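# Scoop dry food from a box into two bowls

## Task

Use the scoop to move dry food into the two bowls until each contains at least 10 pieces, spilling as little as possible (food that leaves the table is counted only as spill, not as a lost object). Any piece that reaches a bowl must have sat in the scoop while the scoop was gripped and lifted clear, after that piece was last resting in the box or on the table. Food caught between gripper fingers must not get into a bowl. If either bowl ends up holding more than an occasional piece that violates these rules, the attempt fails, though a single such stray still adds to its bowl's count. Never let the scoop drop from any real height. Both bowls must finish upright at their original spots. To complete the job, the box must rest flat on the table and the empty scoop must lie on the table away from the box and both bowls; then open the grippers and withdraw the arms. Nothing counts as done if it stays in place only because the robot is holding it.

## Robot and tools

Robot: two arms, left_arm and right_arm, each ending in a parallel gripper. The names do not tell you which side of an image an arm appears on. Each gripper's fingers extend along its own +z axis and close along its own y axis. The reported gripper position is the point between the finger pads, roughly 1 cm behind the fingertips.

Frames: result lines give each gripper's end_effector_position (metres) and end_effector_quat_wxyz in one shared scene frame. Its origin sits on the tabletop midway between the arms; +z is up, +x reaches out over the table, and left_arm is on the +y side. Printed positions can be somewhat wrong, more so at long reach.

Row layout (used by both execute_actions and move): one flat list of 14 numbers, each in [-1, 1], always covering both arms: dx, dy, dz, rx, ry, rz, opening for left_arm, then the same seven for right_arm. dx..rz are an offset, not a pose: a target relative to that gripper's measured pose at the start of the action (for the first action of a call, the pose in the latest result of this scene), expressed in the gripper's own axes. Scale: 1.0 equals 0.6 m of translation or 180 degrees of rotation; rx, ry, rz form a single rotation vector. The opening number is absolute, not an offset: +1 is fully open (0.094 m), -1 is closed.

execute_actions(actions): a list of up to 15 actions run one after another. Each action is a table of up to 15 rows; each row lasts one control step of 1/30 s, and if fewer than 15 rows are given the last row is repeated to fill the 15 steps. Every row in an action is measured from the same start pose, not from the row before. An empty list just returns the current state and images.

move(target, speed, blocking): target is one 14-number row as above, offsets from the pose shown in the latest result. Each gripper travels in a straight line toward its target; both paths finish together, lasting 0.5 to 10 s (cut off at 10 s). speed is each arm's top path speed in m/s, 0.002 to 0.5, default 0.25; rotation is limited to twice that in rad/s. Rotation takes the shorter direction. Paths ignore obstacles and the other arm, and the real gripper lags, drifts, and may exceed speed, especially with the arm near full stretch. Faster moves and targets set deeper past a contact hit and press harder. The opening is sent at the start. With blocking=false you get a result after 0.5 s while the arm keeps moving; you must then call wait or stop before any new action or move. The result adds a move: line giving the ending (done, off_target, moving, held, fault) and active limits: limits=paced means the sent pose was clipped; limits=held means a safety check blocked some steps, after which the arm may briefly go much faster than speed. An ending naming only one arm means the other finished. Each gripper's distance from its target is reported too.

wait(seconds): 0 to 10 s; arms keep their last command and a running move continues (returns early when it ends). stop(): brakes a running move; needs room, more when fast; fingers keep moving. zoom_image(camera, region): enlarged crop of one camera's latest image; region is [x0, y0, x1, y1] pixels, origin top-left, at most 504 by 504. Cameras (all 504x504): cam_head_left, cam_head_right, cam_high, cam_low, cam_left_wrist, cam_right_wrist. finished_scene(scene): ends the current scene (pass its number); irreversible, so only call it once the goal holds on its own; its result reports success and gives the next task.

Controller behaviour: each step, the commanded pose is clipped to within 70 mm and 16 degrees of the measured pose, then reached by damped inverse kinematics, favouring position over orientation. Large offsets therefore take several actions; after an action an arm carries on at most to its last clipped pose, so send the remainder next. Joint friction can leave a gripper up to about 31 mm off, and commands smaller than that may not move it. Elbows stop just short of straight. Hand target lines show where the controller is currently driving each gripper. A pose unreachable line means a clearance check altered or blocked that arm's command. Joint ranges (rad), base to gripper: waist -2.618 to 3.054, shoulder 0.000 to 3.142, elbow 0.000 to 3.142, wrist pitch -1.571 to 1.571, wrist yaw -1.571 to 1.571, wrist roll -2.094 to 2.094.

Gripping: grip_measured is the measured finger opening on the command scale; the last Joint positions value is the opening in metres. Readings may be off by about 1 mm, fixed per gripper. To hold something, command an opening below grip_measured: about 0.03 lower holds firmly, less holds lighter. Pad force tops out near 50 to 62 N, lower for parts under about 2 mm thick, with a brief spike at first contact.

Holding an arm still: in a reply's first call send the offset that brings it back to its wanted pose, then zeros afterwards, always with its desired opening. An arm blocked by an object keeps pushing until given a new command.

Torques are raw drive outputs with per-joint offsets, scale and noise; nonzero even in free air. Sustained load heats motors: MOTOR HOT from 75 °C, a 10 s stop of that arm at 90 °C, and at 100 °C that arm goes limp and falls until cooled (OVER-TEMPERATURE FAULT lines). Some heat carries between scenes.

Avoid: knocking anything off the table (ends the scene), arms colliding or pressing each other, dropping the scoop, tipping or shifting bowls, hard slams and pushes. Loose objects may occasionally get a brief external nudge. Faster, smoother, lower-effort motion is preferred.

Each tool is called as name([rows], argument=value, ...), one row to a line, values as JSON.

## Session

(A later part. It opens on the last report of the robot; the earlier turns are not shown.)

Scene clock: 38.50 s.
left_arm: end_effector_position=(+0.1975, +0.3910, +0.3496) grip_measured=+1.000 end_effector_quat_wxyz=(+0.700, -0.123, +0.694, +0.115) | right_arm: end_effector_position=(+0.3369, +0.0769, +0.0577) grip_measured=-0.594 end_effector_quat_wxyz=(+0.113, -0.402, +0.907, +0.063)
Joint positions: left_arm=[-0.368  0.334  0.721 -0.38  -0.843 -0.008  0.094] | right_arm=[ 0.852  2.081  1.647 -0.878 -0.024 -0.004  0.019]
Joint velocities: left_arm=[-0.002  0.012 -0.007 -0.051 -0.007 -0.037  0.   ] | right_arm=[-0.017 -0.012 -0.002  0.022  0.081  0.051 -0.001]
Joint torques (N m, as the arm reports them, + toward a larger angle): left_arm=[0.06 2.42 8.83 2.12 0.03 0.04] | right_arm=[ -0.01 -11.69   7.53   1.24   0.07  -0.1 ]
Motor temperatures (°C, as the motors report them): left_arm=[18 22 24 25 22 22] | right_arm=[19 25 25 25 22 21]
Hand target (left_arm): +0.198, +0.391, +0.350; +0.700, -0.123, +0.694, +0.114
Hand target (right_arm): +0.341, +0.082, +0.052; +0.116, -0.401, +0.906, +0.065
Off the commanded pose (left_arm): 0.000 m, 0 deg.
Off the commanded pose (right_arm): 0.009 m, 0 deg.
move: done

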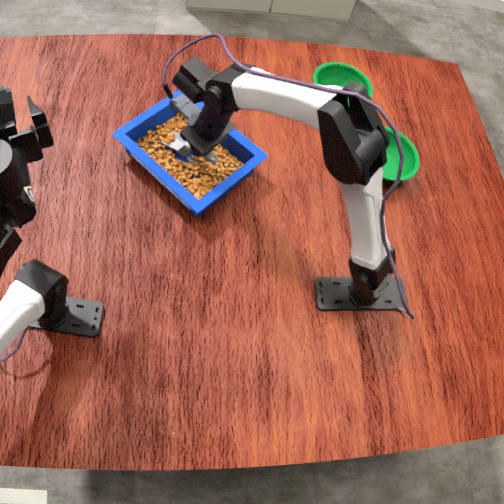

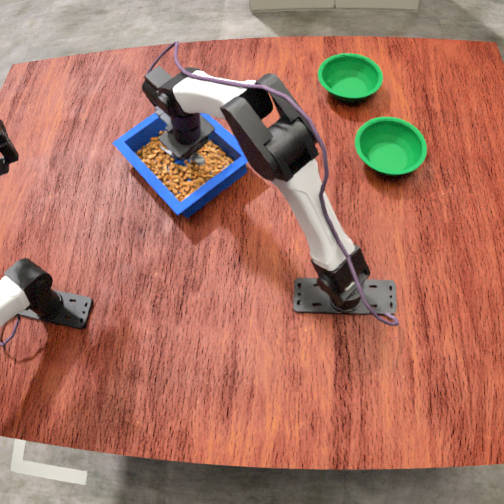

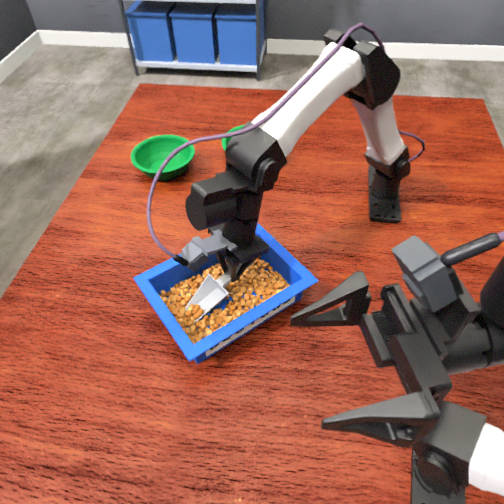

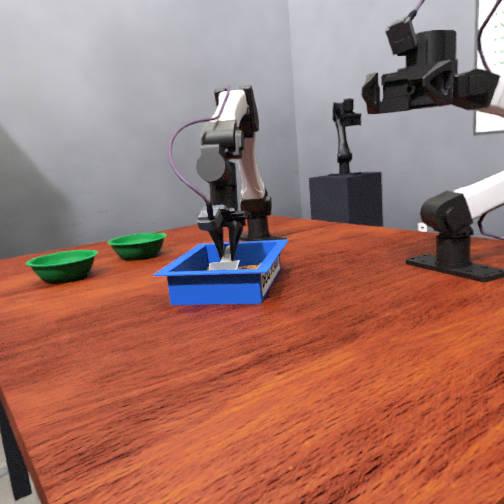

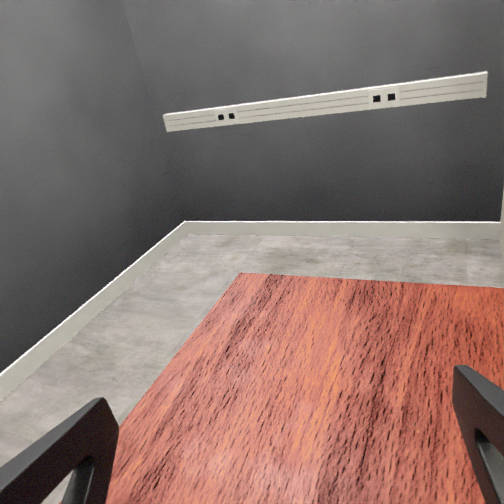

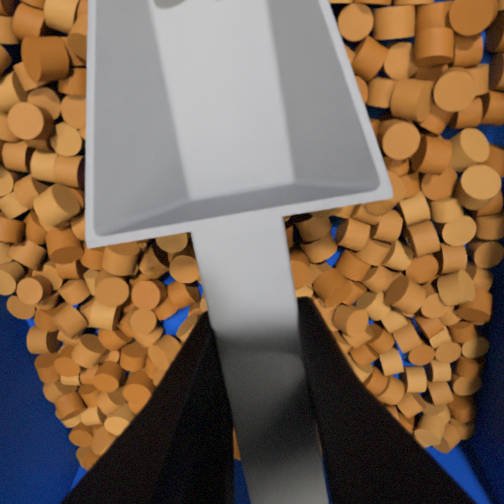

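Box slides slightly. Level while advancing.

move(target=[0,0,0,0,0,0,1,-0.022,0,0.035,0,-0.085,0,-0.66], speed=0.1)

move(target=[0,0,0,0,0,0,1,-0.03,0,-0.11,0,-0.17,0,-0.66], speed=0.15)

zoom_image(camera="cam_high", region=[120,180,300,360])

Scene clock: 46.00 s.
left_arm: end_effector_position=(+0.1975, +0.3910, +0.3494) grip_measured=+1.000 end_effector_quat_wxyz=(+0.699, -0.123, +0.695, +0.115) | right_arm: end_effector_position=(+0.3482, +0.0892, +0.0388) grip_measured=-0.594 end_effector_quat_wxyz=(+0.225, -0.394, +0.884, +0.111)
Joint positions: left_arm=[-0.368  0.334  0.721 -0.38  -0.843 -0.008  0.094] | right_arm=[ 0.852  1.983  1.327 -0.408 -0.024 -0.004  0.019]
Joint velocities: left_arm=[-0.007 -0.007  0.012 -0.007  0.095 -0.007  0.   ] | right_arm=[-0.017 -0.012 -0.017 -0.051 -0.007  0.081  0.001]
Joint torques (N m, as the arm reports them, + toward a larger angle): left_arm=[ 0.13  2.32  8.81  2.08 -0.02  0.01] | right_arm=[ -0.1  -14.31   5.44   1.77   0.05  -0.09]
Motor temperatures (°C, as the motors report them): left_arm=[18 22 24 25 22 22] | right_arm=[19 26 25 25 22 21]
Hand target (left_arm): +0.198, +0.391, +0.350; +0.700, -0.123, +0.694, +0.114
Hand target (right_arm): +0.348, +0.090, +0.041; +0.233, -0.391, +0.883, +0.116
Off the commanded pose (left_arm): 0.000 m, 0 deg.
Off the commanded pose (right_arm): 0.003 m, 1 deg.
move: done

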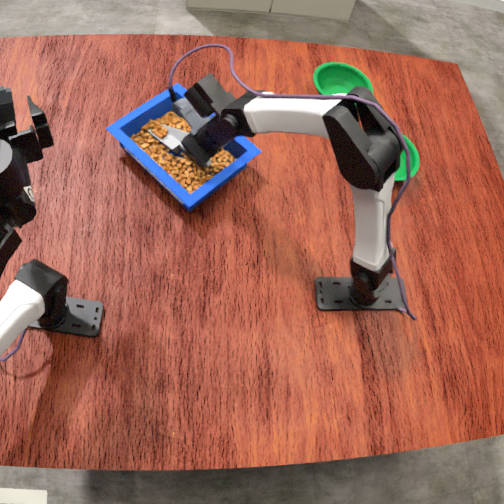

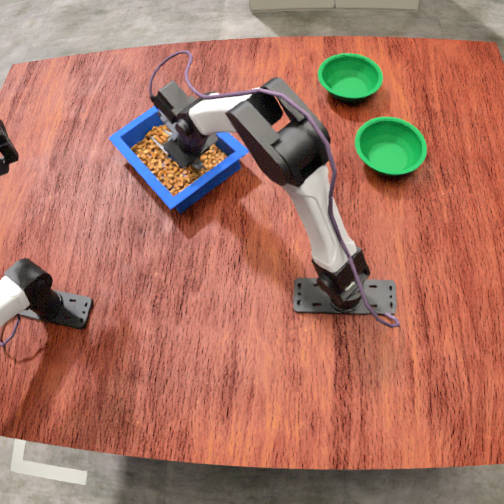

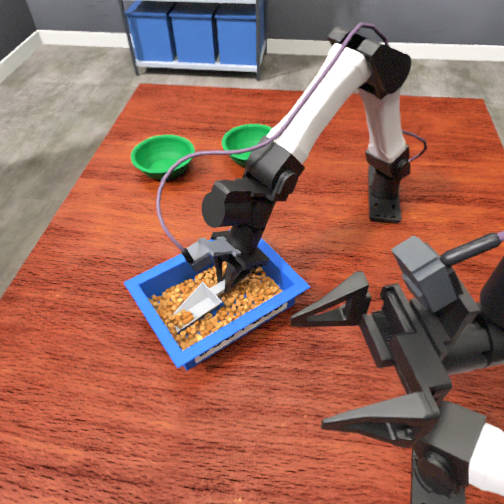

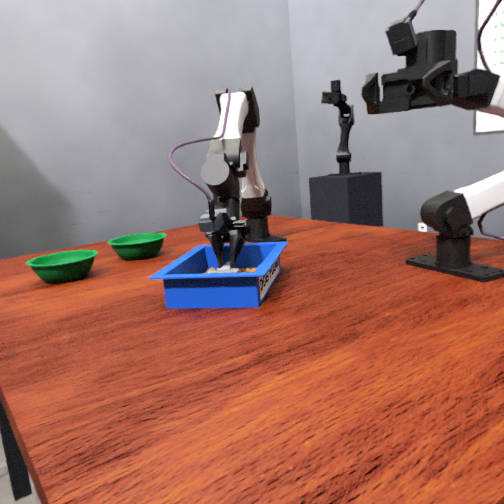

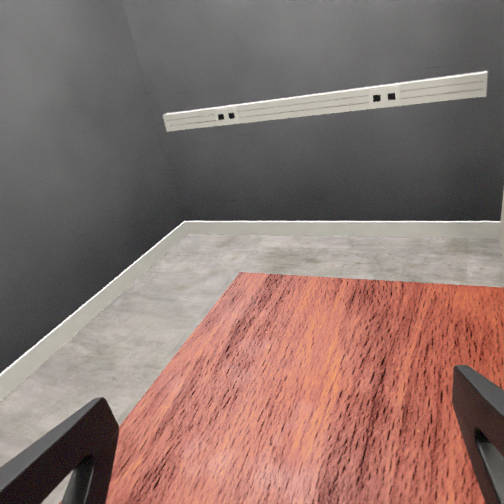

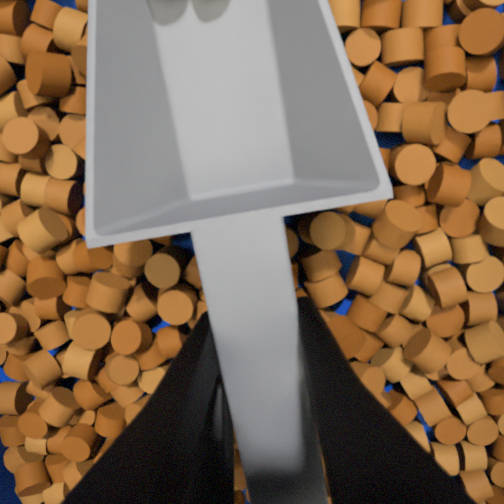

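Scene clock: 48.40 s.
left_arm: end_effector_position=(+0.1975, +0.3910, +0.3492) grip_measured=+1.000 end_effector_quat_wxyz=(+0.699, -0.123, +0.695, +0.115) | right_arm: end_effector_position=(+0.3354, +0.0752, +0.0933) grip_measured=-0.594 end_effector_quat_wxyz=(+0.433, -0.360, +0.801, +0.201)
Joint positions: left_arm=[-0.368  0.334  0.721 -0.382 -0.843 -0.008  0.094] | right_arm=[ 0.852  1.674  0.802  0.298 -0.024 -0.004  0.019]
Joint velocities: left_arm=[ 0.007 -0.012 -0.007 -0.037  0.007  0.022  0.   ] | right_arm=[ 0.017 -0.017 -0.032 -0.007 -0.037  0.051 -0.   ]
Joint torques (N m, as the arm reports them, + toward a larger angle): left_arm=[ 0.23  2.41  8.79  2.16  0.04 -0.01] | right_arm=[ -0.43 -11.72   5.79   2.61   0.    -0.07]
Motor temperatures (°C, as the motors report them): left_arm=[18 22 24 25 22 22] | right_arm=[19 27 25 26 22 21]
Hand target (left_arm): +0.198, +0.391, +0.349; +0.699, -0.123, +0.695, +0.115
Hand target (right_arm): +0.337, +0.076, +0.105; +0.450, -0.353, +0.792, +0.211
Off the commanded pose (left_arm): 0.000 m, 0 deg.
Off the commanded pose (right_arm): 0.012 m, 3 deg.
move: off_target (right_arm)

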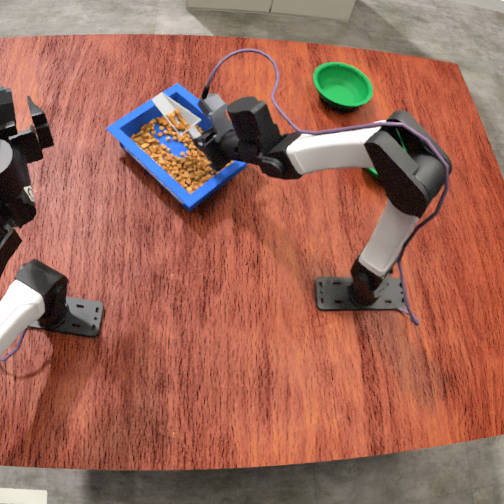

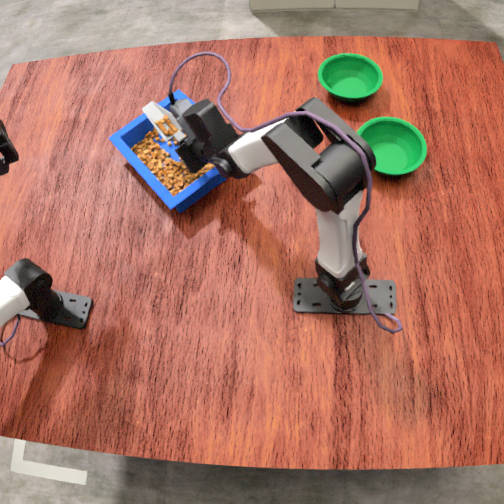

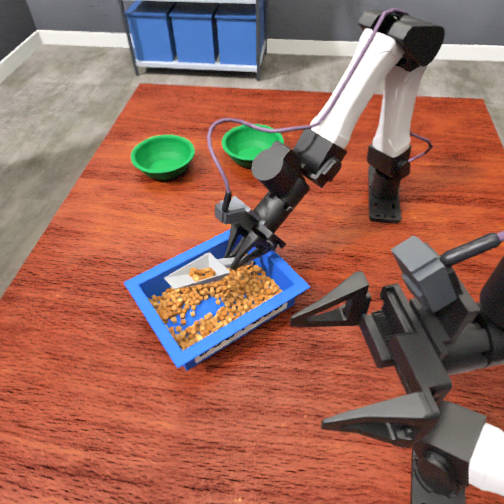

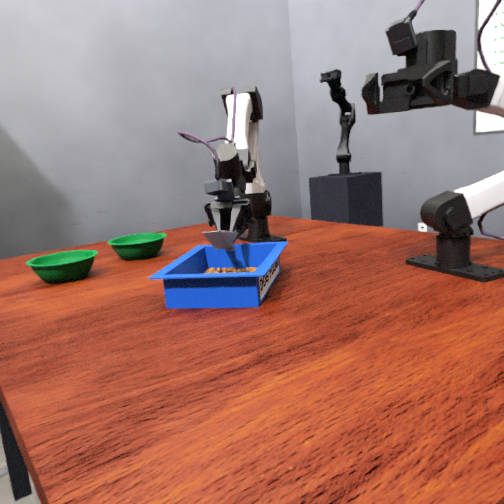

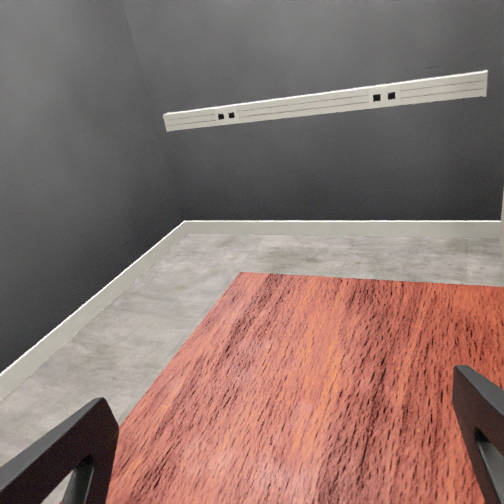

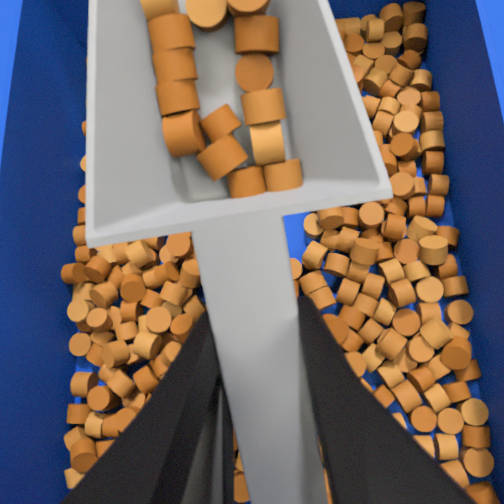

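Region (120, 180, 300, 360) of cam_high's 504x504 image, scaled by 2.800, with more detail than that image has.

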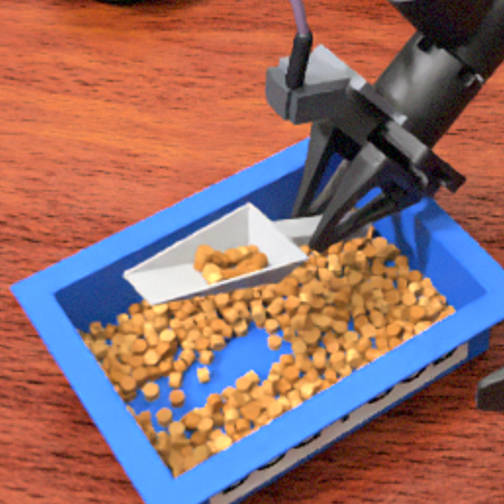

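move(target=[0,0,0,0,0,0,1,-0.07,0,-0.045,0,-0.01,0,-0.66], speed=0.12)

move(target=[0,0,0,0,0,0,1,0.143,-0.525,-0.268,0.226,0,0.147,-0.66], speed=0.2)

Scene clock: 56.07 s.
left_arm: end_effector_position=(+0.1975, +0.3910, +0.3490) grip_measured=+1.000 end_effector_quat_wxyz=(+0.699, -0.123, +0.695, +0.115) | right_arm: end_effector_position=(+0.3328, +0.0724, +0.1271) grip_measured=-0.594 end_effector_quat_wxyz=(+0.430, -0.361, +0.803, +0.199)
Joint positions: left_arm=[-0.368  0.334  0.721 -0.383 -0.843 -0.008  0.094] | right_arm=[ 0.852  1.584  0.872  0.129 -0.024 -0.004  0.019]
Joint velocities: left_arm=[ 0.007  0.017  0.002 -0.051 -0.051 -0.007  0.   ] | right_arm=[-0.027 -0.012  0.002 -0.022  0.066 -0.007 -0.   ]
Joint torques (N m, as the arm reports them, + toward a larger angle): left_arm=[0.4  2.29 8.65 2.08 0.02 0.02] | right_arm=[ -0.13 -10.89   7.99   2.36   0.07  -0.13]
Motor temperatures (°C, as the motors report them): left_arm=[18 22 24 26 22 22] | right_arm=[19 28 26 27 22 21]
Hand target (left_arm): +0.198, +0.391, +0.349; +0.699, -0.123, +0.695, +0.115
Hand target (right_arm): +0.336, +0.076, +0.143; +0.446, -0.357, +0.794, +0.206
Off the commanded pose (left_arm): 0.000 m, 0 deg.
Off the commanded pose (right_arm): 0.017 m, 2 deg.
move: off_target (right_arm)

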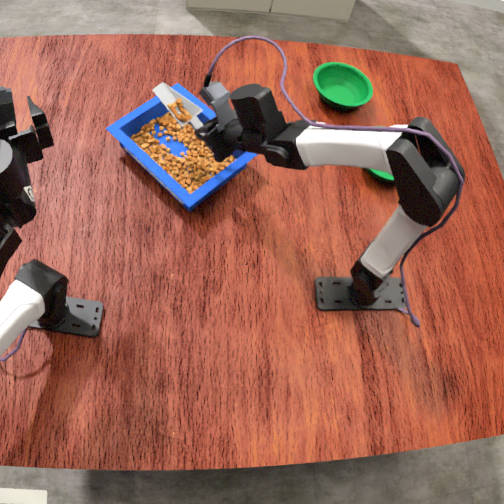

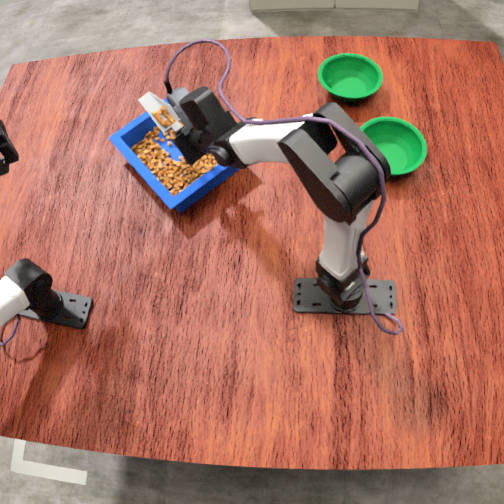

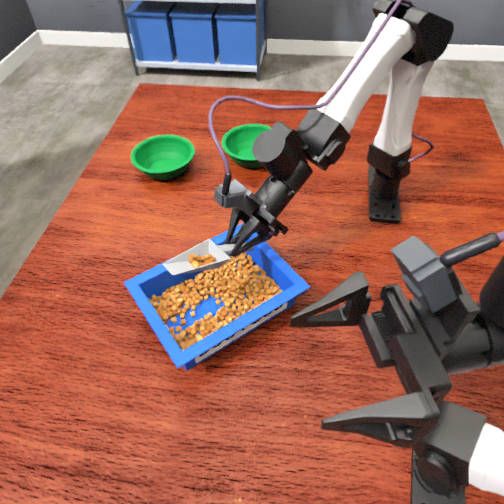

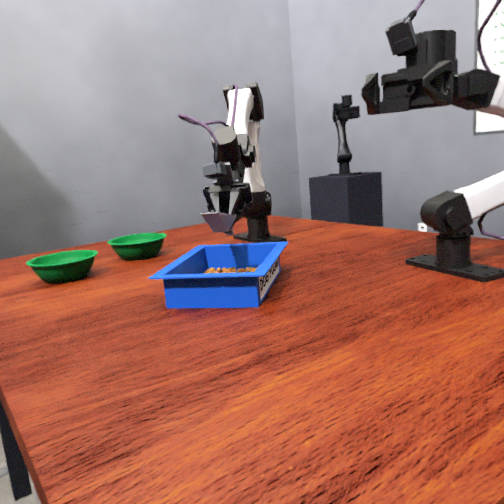

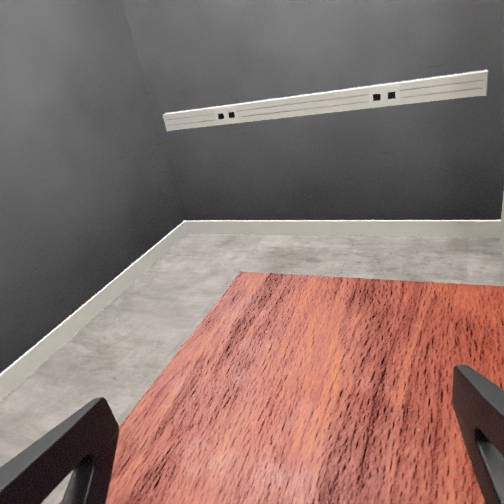

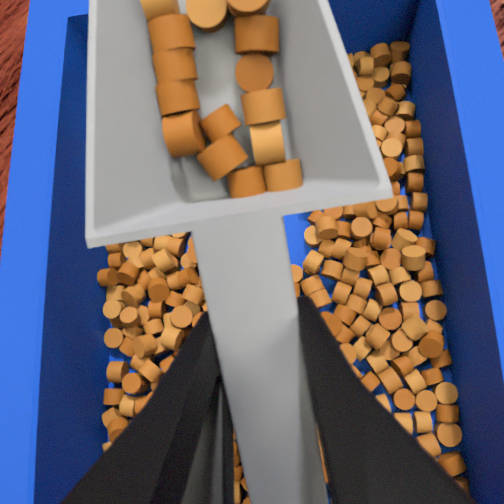

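Scene clock: 58.53 s.
left_arm: end_effector_position=(+0.1975, +0.3910, +0.3488) grip_measured=+1.000 end_effector_quat_wxyz=(+0.698, -0.122, +0.696, +0.116) | right_arm: end_effector_position=(+0.4400, -0.2697, +0.1367) grip_measured=-0.594 end_effector_quat_wxyz=(+0.464, +0.004, +0.886, +0.002)
Joint positions: left_arm=[-0.368  0.334  0.721 -0.384 -0.843 -0.008  0.094] | right_arm=[ 0.004  1.404  0.769  0.03  -0.016 -0.003  0.019]
Joint velocities: left_arm=[-0.012  0.007 -0.007 -0.066  0.022 -0.022  0.   ] | right_arm=[-0.017 -0.002  0.007 -0.007  0.022 -0.022  0.   ]
Joint torques (N m, as the arm reports them, + toward a larger angle): left_arm=[ 0.1   2.17  8.81  2.06 -0.03  0.  ] | right_arm=[-0.51 -5.89  8.65  2.41 -0.02 -0.25]
Motor temperatures (°C, as the motors report them): left_arm=[18 22 24 26 22 22] | right_arm=[19 28 26 28 22 21]
Hand target (left_arm): +0.198, +0.391, +0.349; +0.699, -0.123, +0.695, +0.115
Hand target (right_arm): +0.448, -0.270, +0.145; +0.475, -0.001, +0.880, +0.001
Off the commanded pose (left_arm): 0.000 m, 0 deg.
Off the commanded pose (right_arm): 0.011 m, 1 deg.
move: off_target (right_arm)

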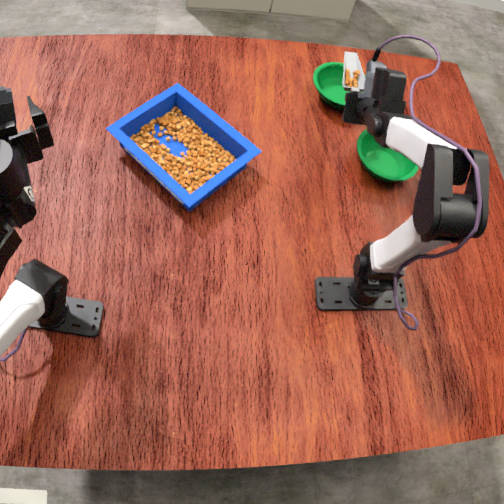

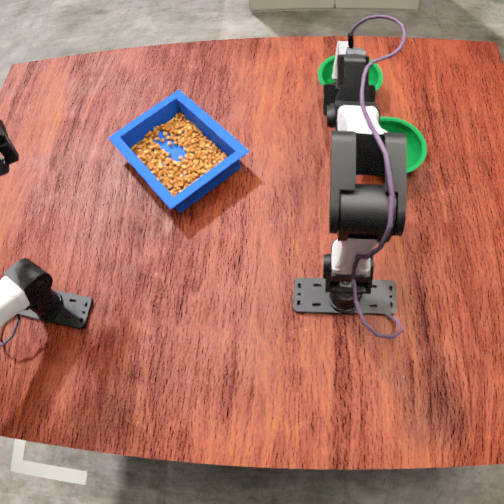

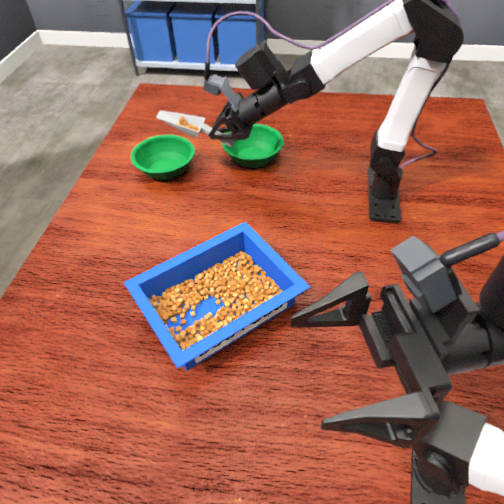

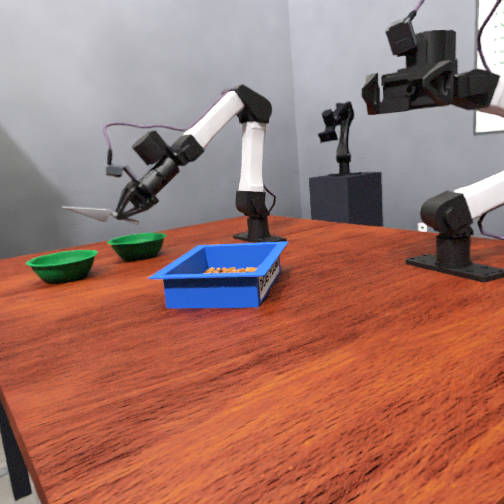

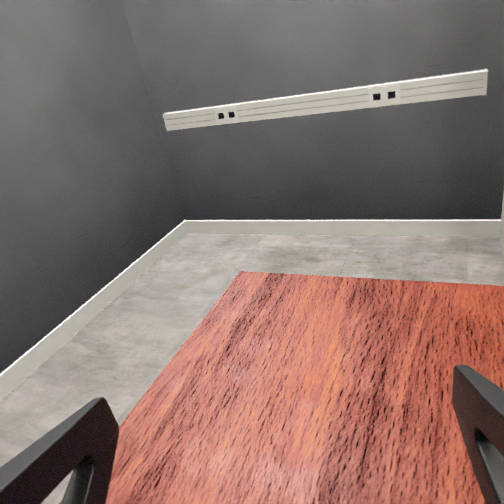

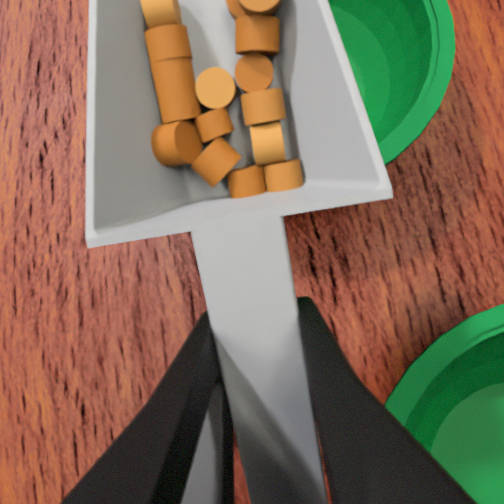

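move(target=[0,0,0,0,0,0,1,0.04,-0.045,0.03,0,0.15,0,-0.66], speed=0.2)

move(target=[0,0,0,0,0,0,1,-0.06,0,-0.013,0,0.16,0,-0.66], speed=0.12)

Scene clock: 63.80 s.
left_arm: end_effector_position=(+0.1975, +0.3910, +0.3486) grip_measured=+1.000 end_effector_quat_wxyz=(+0.698, -0.122, +0.696, +0.116) | right_arm: end_effector_position=(+0.4359, -0.2947, +0.1044) grip_measured=-0.594 end_effector_quat_wxyz=(+0.241, +0.009, +0.971, +0.001)
Joint positions: left_arm=[-0.368  0.334  0.721 -0.385 -0.843 -0.008  0.094] | right_arm=[-0.067  1.674  1.218 -0.63  -0.04  -0.063  0.019]
Joint velocities: left_arm=[-0.012  0.037  0.012  0.007 -0.007  0.081  0.   ] | right_arm=[ 0.002 -0.002  0.007  0.037  0.007  0.022  0.001]
Joint torques (N m, as the arm reports them, + toward a larger angle): left_arm=[ 0.35  2.43  8.97  2.13 -0.02  0.01] | right_arm=[-0.76 -8.7   8.32  1.53 -0.05 -0.25]
Motor temperatures (°C, as the motors report them): left_arm=[18 22 25 26 22 22] | right_arm=[19 27 27 28 22 21]
Hand target (left_arm): +0.198, +0.391, +0.349; +0.698, -0.122, +0.696, +0.116
Hand target (right_arm): +0.441, -0.297, +0.107; +0.245, +0.006, +0.970, +0.002
Off the commanded pose (left_arm): 0.000 m, 0 deg.
Off the commanded pose (right_arm): 0.006 m, 1 deg.
move: done

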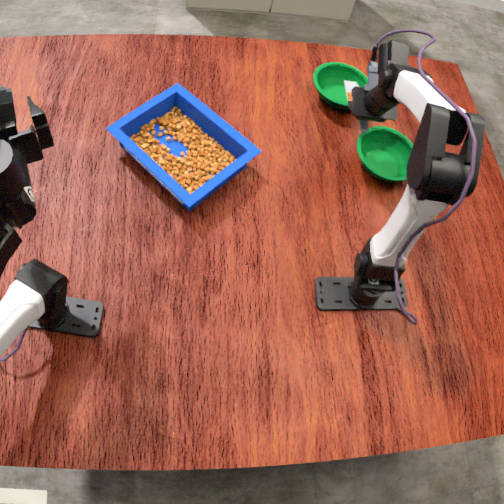

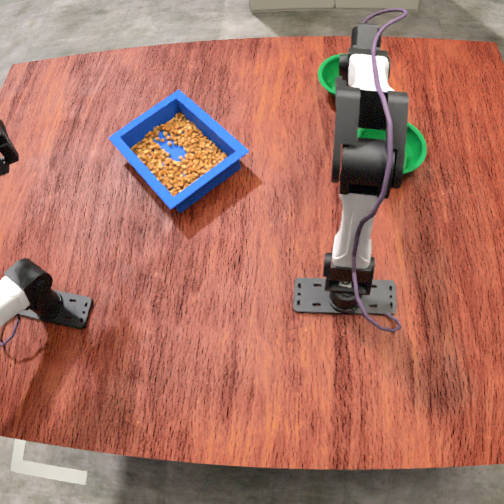

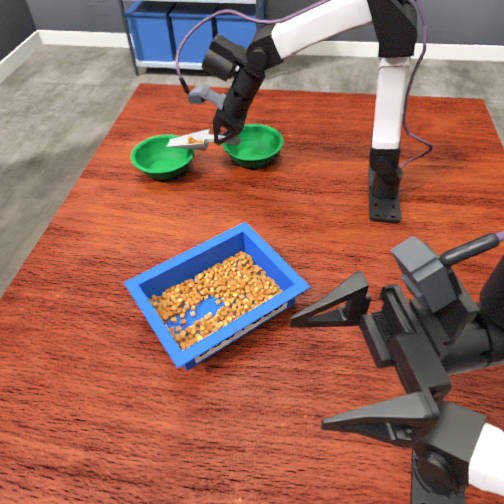

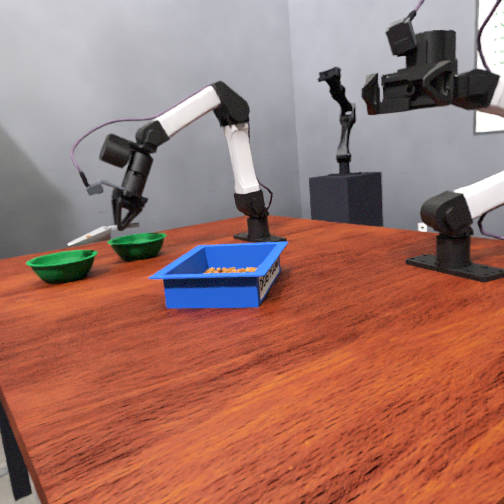

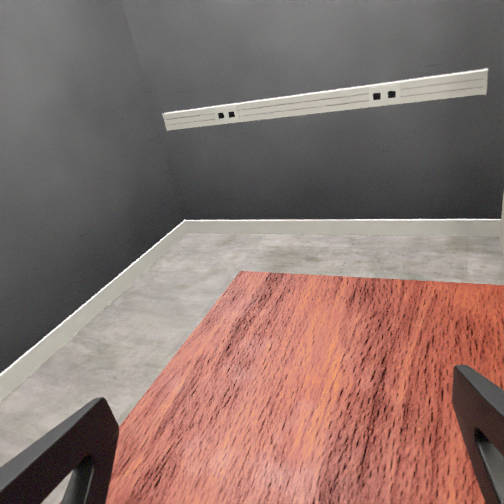

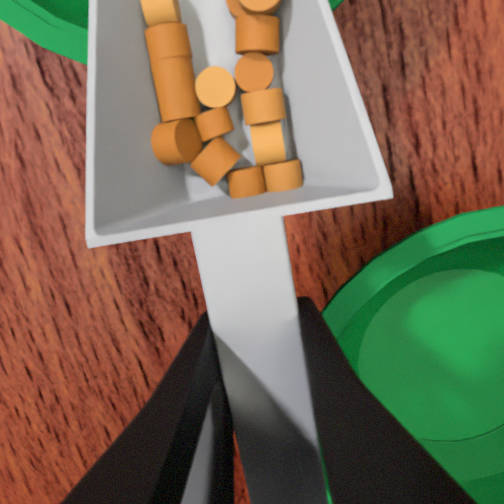

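Scene clock: 66.43 s.
left_arm: end_effector_position=(+0.1975, +0.3910, +0.3483) grip_measured=+1.000 end_effector_quat_wxyz=(+0.698, -0.122, +0.696, +0.116) | right_arm: end_effector_position=(+0.4639, -0.2972, +0.1281) grip_measured=-0.594 end_effector_quat_wxyz=(+0.006, +0.011, +1.000, +0.006)
Joint positions: left_arm=[-0.368  0.334  0.721 -0.386 -0.843 -0.008  0.094] | right_arm=[-0.056  2.26   2.247 -1.547 -0.013 -0.06   0.019]
Joint velocities: left_arm=[-0.007 -0.007  0.002  0.022 -0.051 -0.037  0.   ] | right_arm=[-0.017  0.007  0.002 -0.081 -0.007  0.007 -0.   ]
Joint torques (N m, as the arm reports them, + toward a larger angle): left_arm=[ 0.2   2.53  8.81  2.11 -0.04 -0.01] | right_arm=[  0.6  -14.03   7.35   0.38   0.19   0.  ]
Motor temperatures (°C, as the motors report them): left_arm=[18 22 25 26 22 22] | right_arm=[19 28 27 27 22 21]
Hand target (left_arm): +0.198, +0.391, +0.349; +0.698, -0.122, +0.696, +0.116
Hand target (right_arm): +0.466, -0.295, +0.128; +0.004, +0.012, +1.000, +0.002
Off the commanded pose (left_arm): 0.000 m, 0 deg.
Off the commanded pose (right_arm): 0.002 m, 2 deg.
joint sent to its limit (right arm) — the command would take joint 4 (wrist pitch) past its lower limit, so that joint was sent only as far as its limit.
move: done

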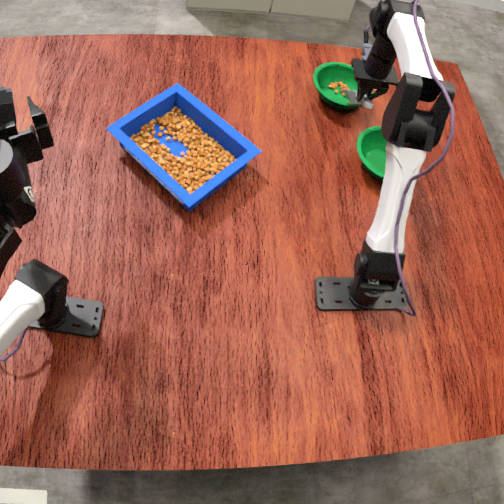

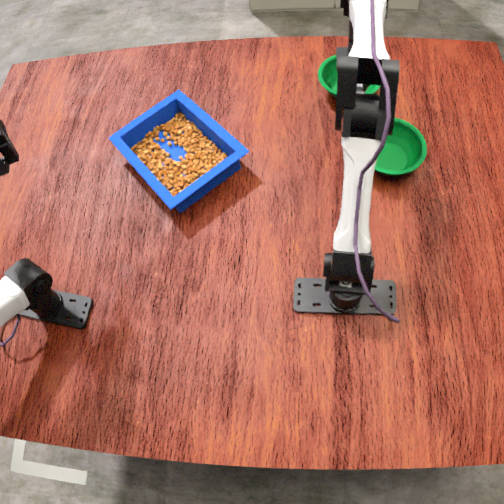

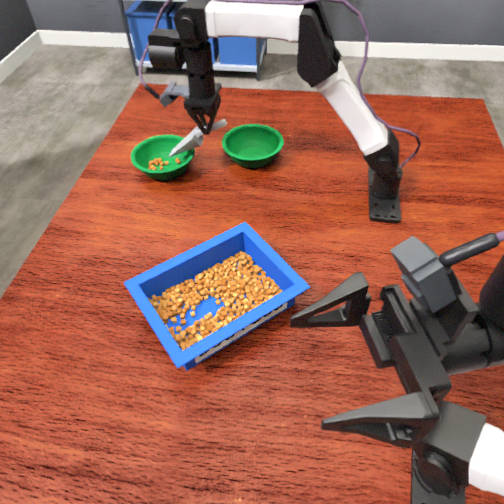

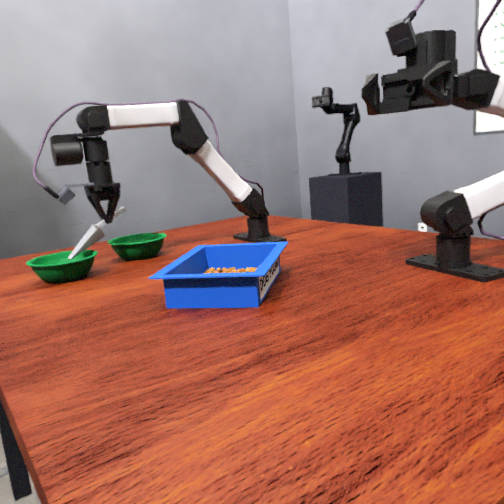

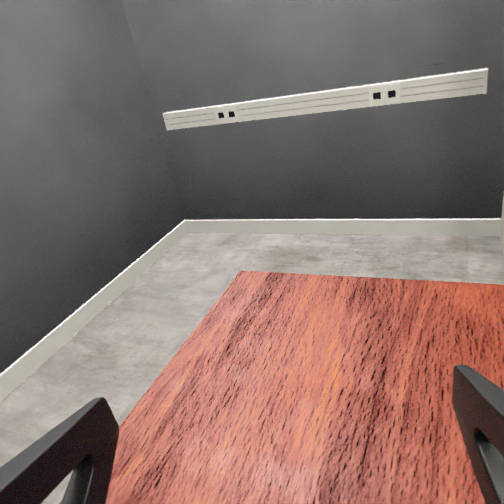

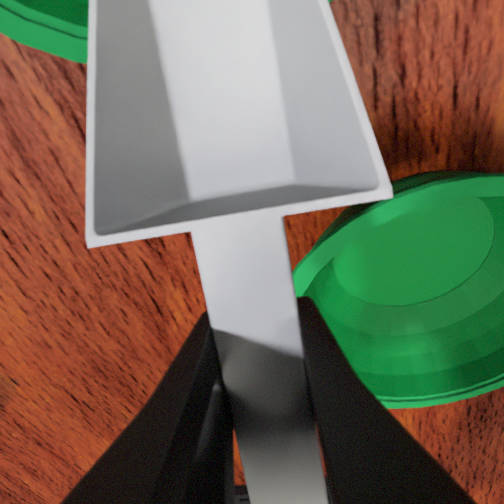

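move(target=[0,0,0,0,0,0,1,0,0,-0.04,0,-0.085,0,-0.66])

move(target=[0,0,0,0,0,0,1,0.328,0.56,-0.11,-0.071,0,-0.263,-0.66], speed=0.3)

Scene clock: 73.23 s.
left_arm: end_effector_position=(+0.1975, +0.3910, +0.3481) grip_measured=+1.000 end_effector_quat_wxyz=(+0.697, -0.122, +0.697, +0.116) | right_arm: end_effector_position=(+0.4613, -0.2954, +0.1462) grip_measured=-0.594 end_effector_quat_wxyz=(+0.123, +0.009, +0.992, +0.002)
Joint positions: left_arm=[-0.368  0.334  0.721 -0.387 -0.843 -0.008  0.094] | right_arm=[-0.056  1.971  1.842 -1.195 -0.022 -0.06   0.019]
Joint velocities: left_arm=[ 0.017  0.012 -0.017 -0.022 -0.051  0.007  0.   ] | right_arm=[-0.022 -0.012  0.017 -0.007  0.081  0.037  0.001]
Joint torques (N m, as the arm reports them, + toward a larger angle): left_arm=[ 0.2   2.38  8.65  2.11  0.01 -0.01] | right_arm=[ -0.73 -15.05   5.62   1.25  -0.03  -0.18]
Motor temperatures (°C, as the motors report them): left_arm=[18 22 25 27 22 22] | right_arm=[19 29 27 27 22 21]
Hand target (left_arm): +0.198, +0.391, +0.348; +0.698, -0.122, +0.696, +0.116
Hand target (right_arm): +0.463, -0.297, +0.152; +0.138, +0.010, +0.990, +0.005
Off the commanded pose (left_arm): 0.000 m, 0 deg.
Off the commanded pose (right_arm): 0.007 m, 2 deg.
move: done

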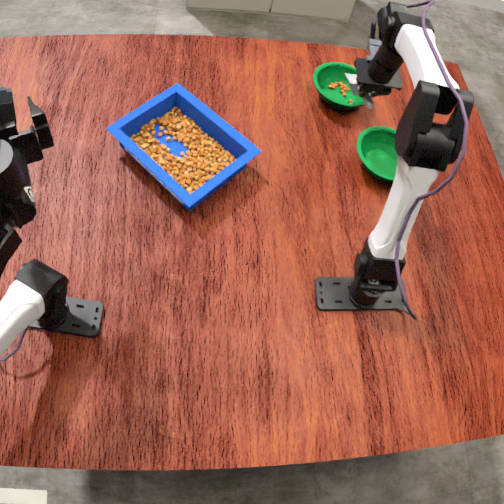

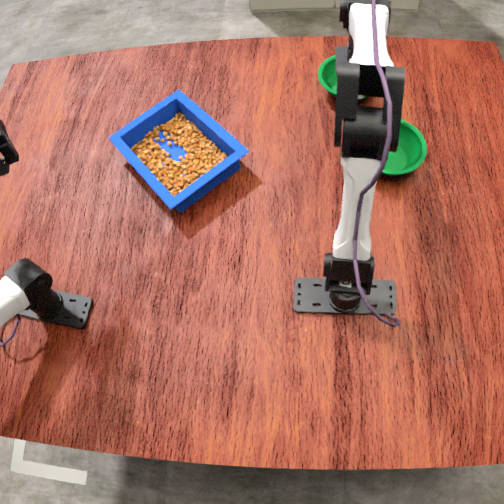

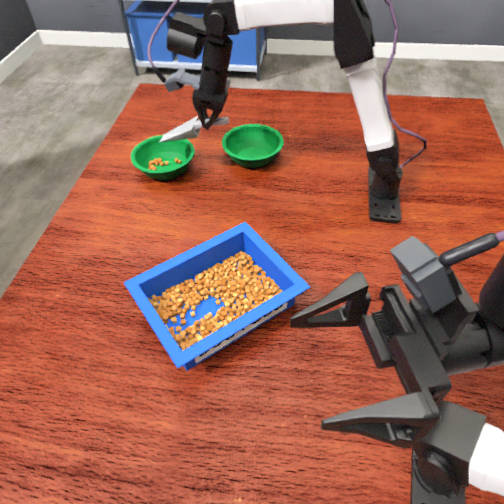

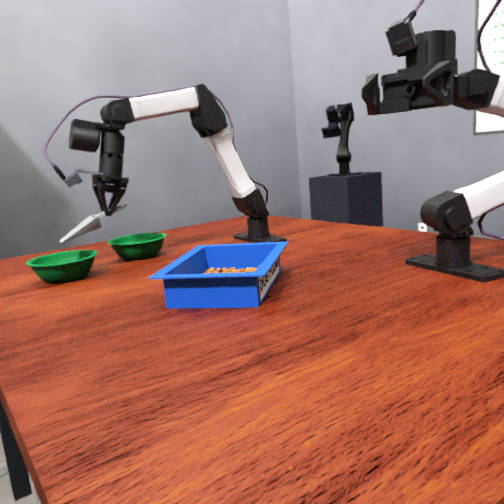

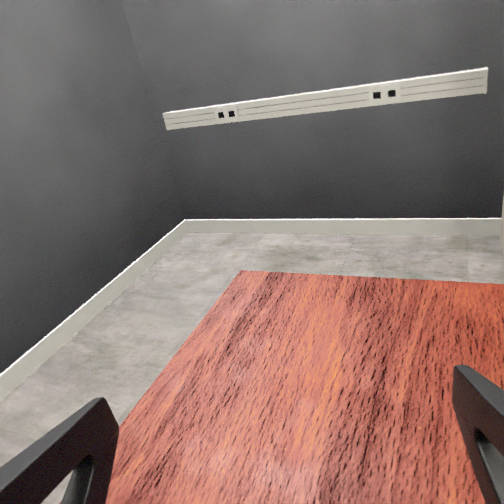

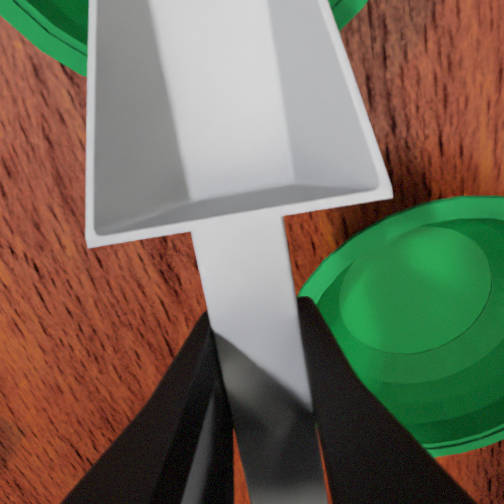

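Scene clock: 75.13 s.
left_arm: end_effector_position=(+0.1975, +0.3910, +0.3479) grip_measured=+1.000 end_effector_quat_wxyz=(+0.697, -0.121, +0.697, +0.117) | right_arm: end_effector_position=(+0.2536, +0.0416, +0.1587) grip_measured=-0.594 end_effector_quat_wxyz=(+0.104, -0.410, +0.904, +0.065)
Joint positions: left_arm=[-0.368  0.334  0.721 -0.388 -0.843 -0.008  0.094] | right_arm=[ 0.956  1.755  1.611 -1.181 -0.012  0.082  0.019]
Joint velocities: left_arm=[-0.007  0.002 -0.002  0.007 -0.022 -0.037  0.   ] | right_arm=[ 0.002 -0.002  0.027 -0.037 -0.022  0.037  0.001]
Joint torques (N m, as the arm reports them, + toward a larger angle): left_arm=[ 0.15  2.1   8.61  2.13  0.03 -0.03] | right_arm=[-0.31 -9.45  7.9   0.98  0.19 -0.01]
Motor temperatures (°C, as the motors report them): left_arm=[18 22 25 27 22 22] | right_arm=[19 29 27 26 22 21]
Hand target (left_arm): +0.198, +0.391, +0.348; +0.697, -0.122, +0.697, +0.116
Hand target (right_arm): +0.258, +0.043, +0.161; +0.108, -0.402, +0.907, +0.062
Off the commanded pose (left_arm): 0.000 m, 0 deg.
Off the commanded pose (right_arm): 0.009 m, 2 deg.
move: done

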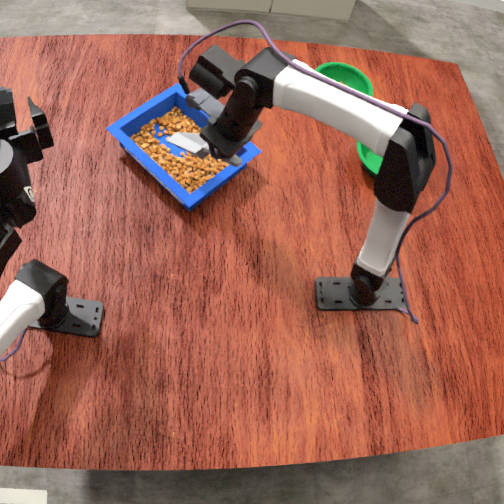

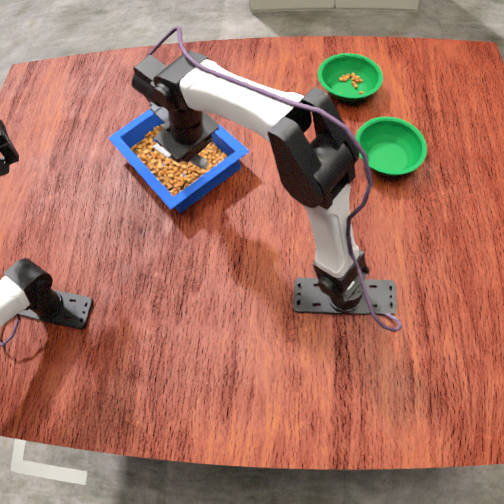

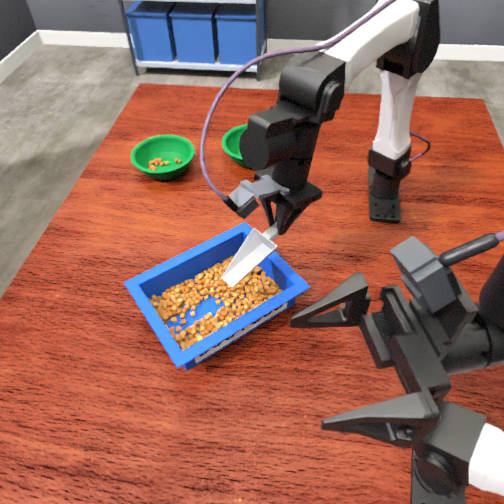

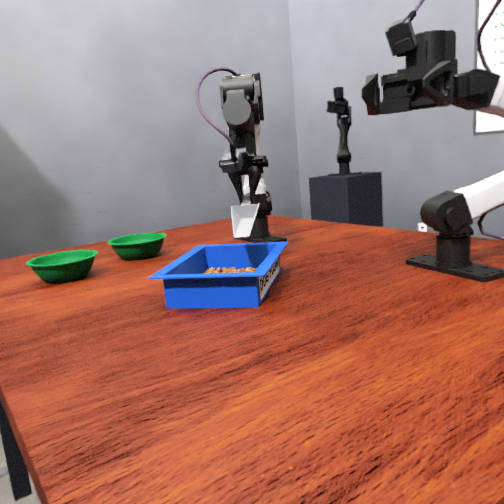

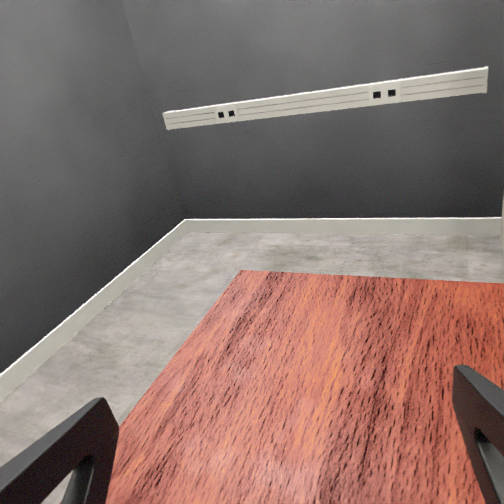

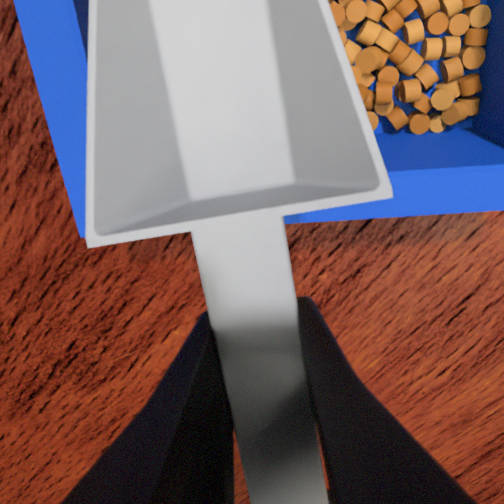

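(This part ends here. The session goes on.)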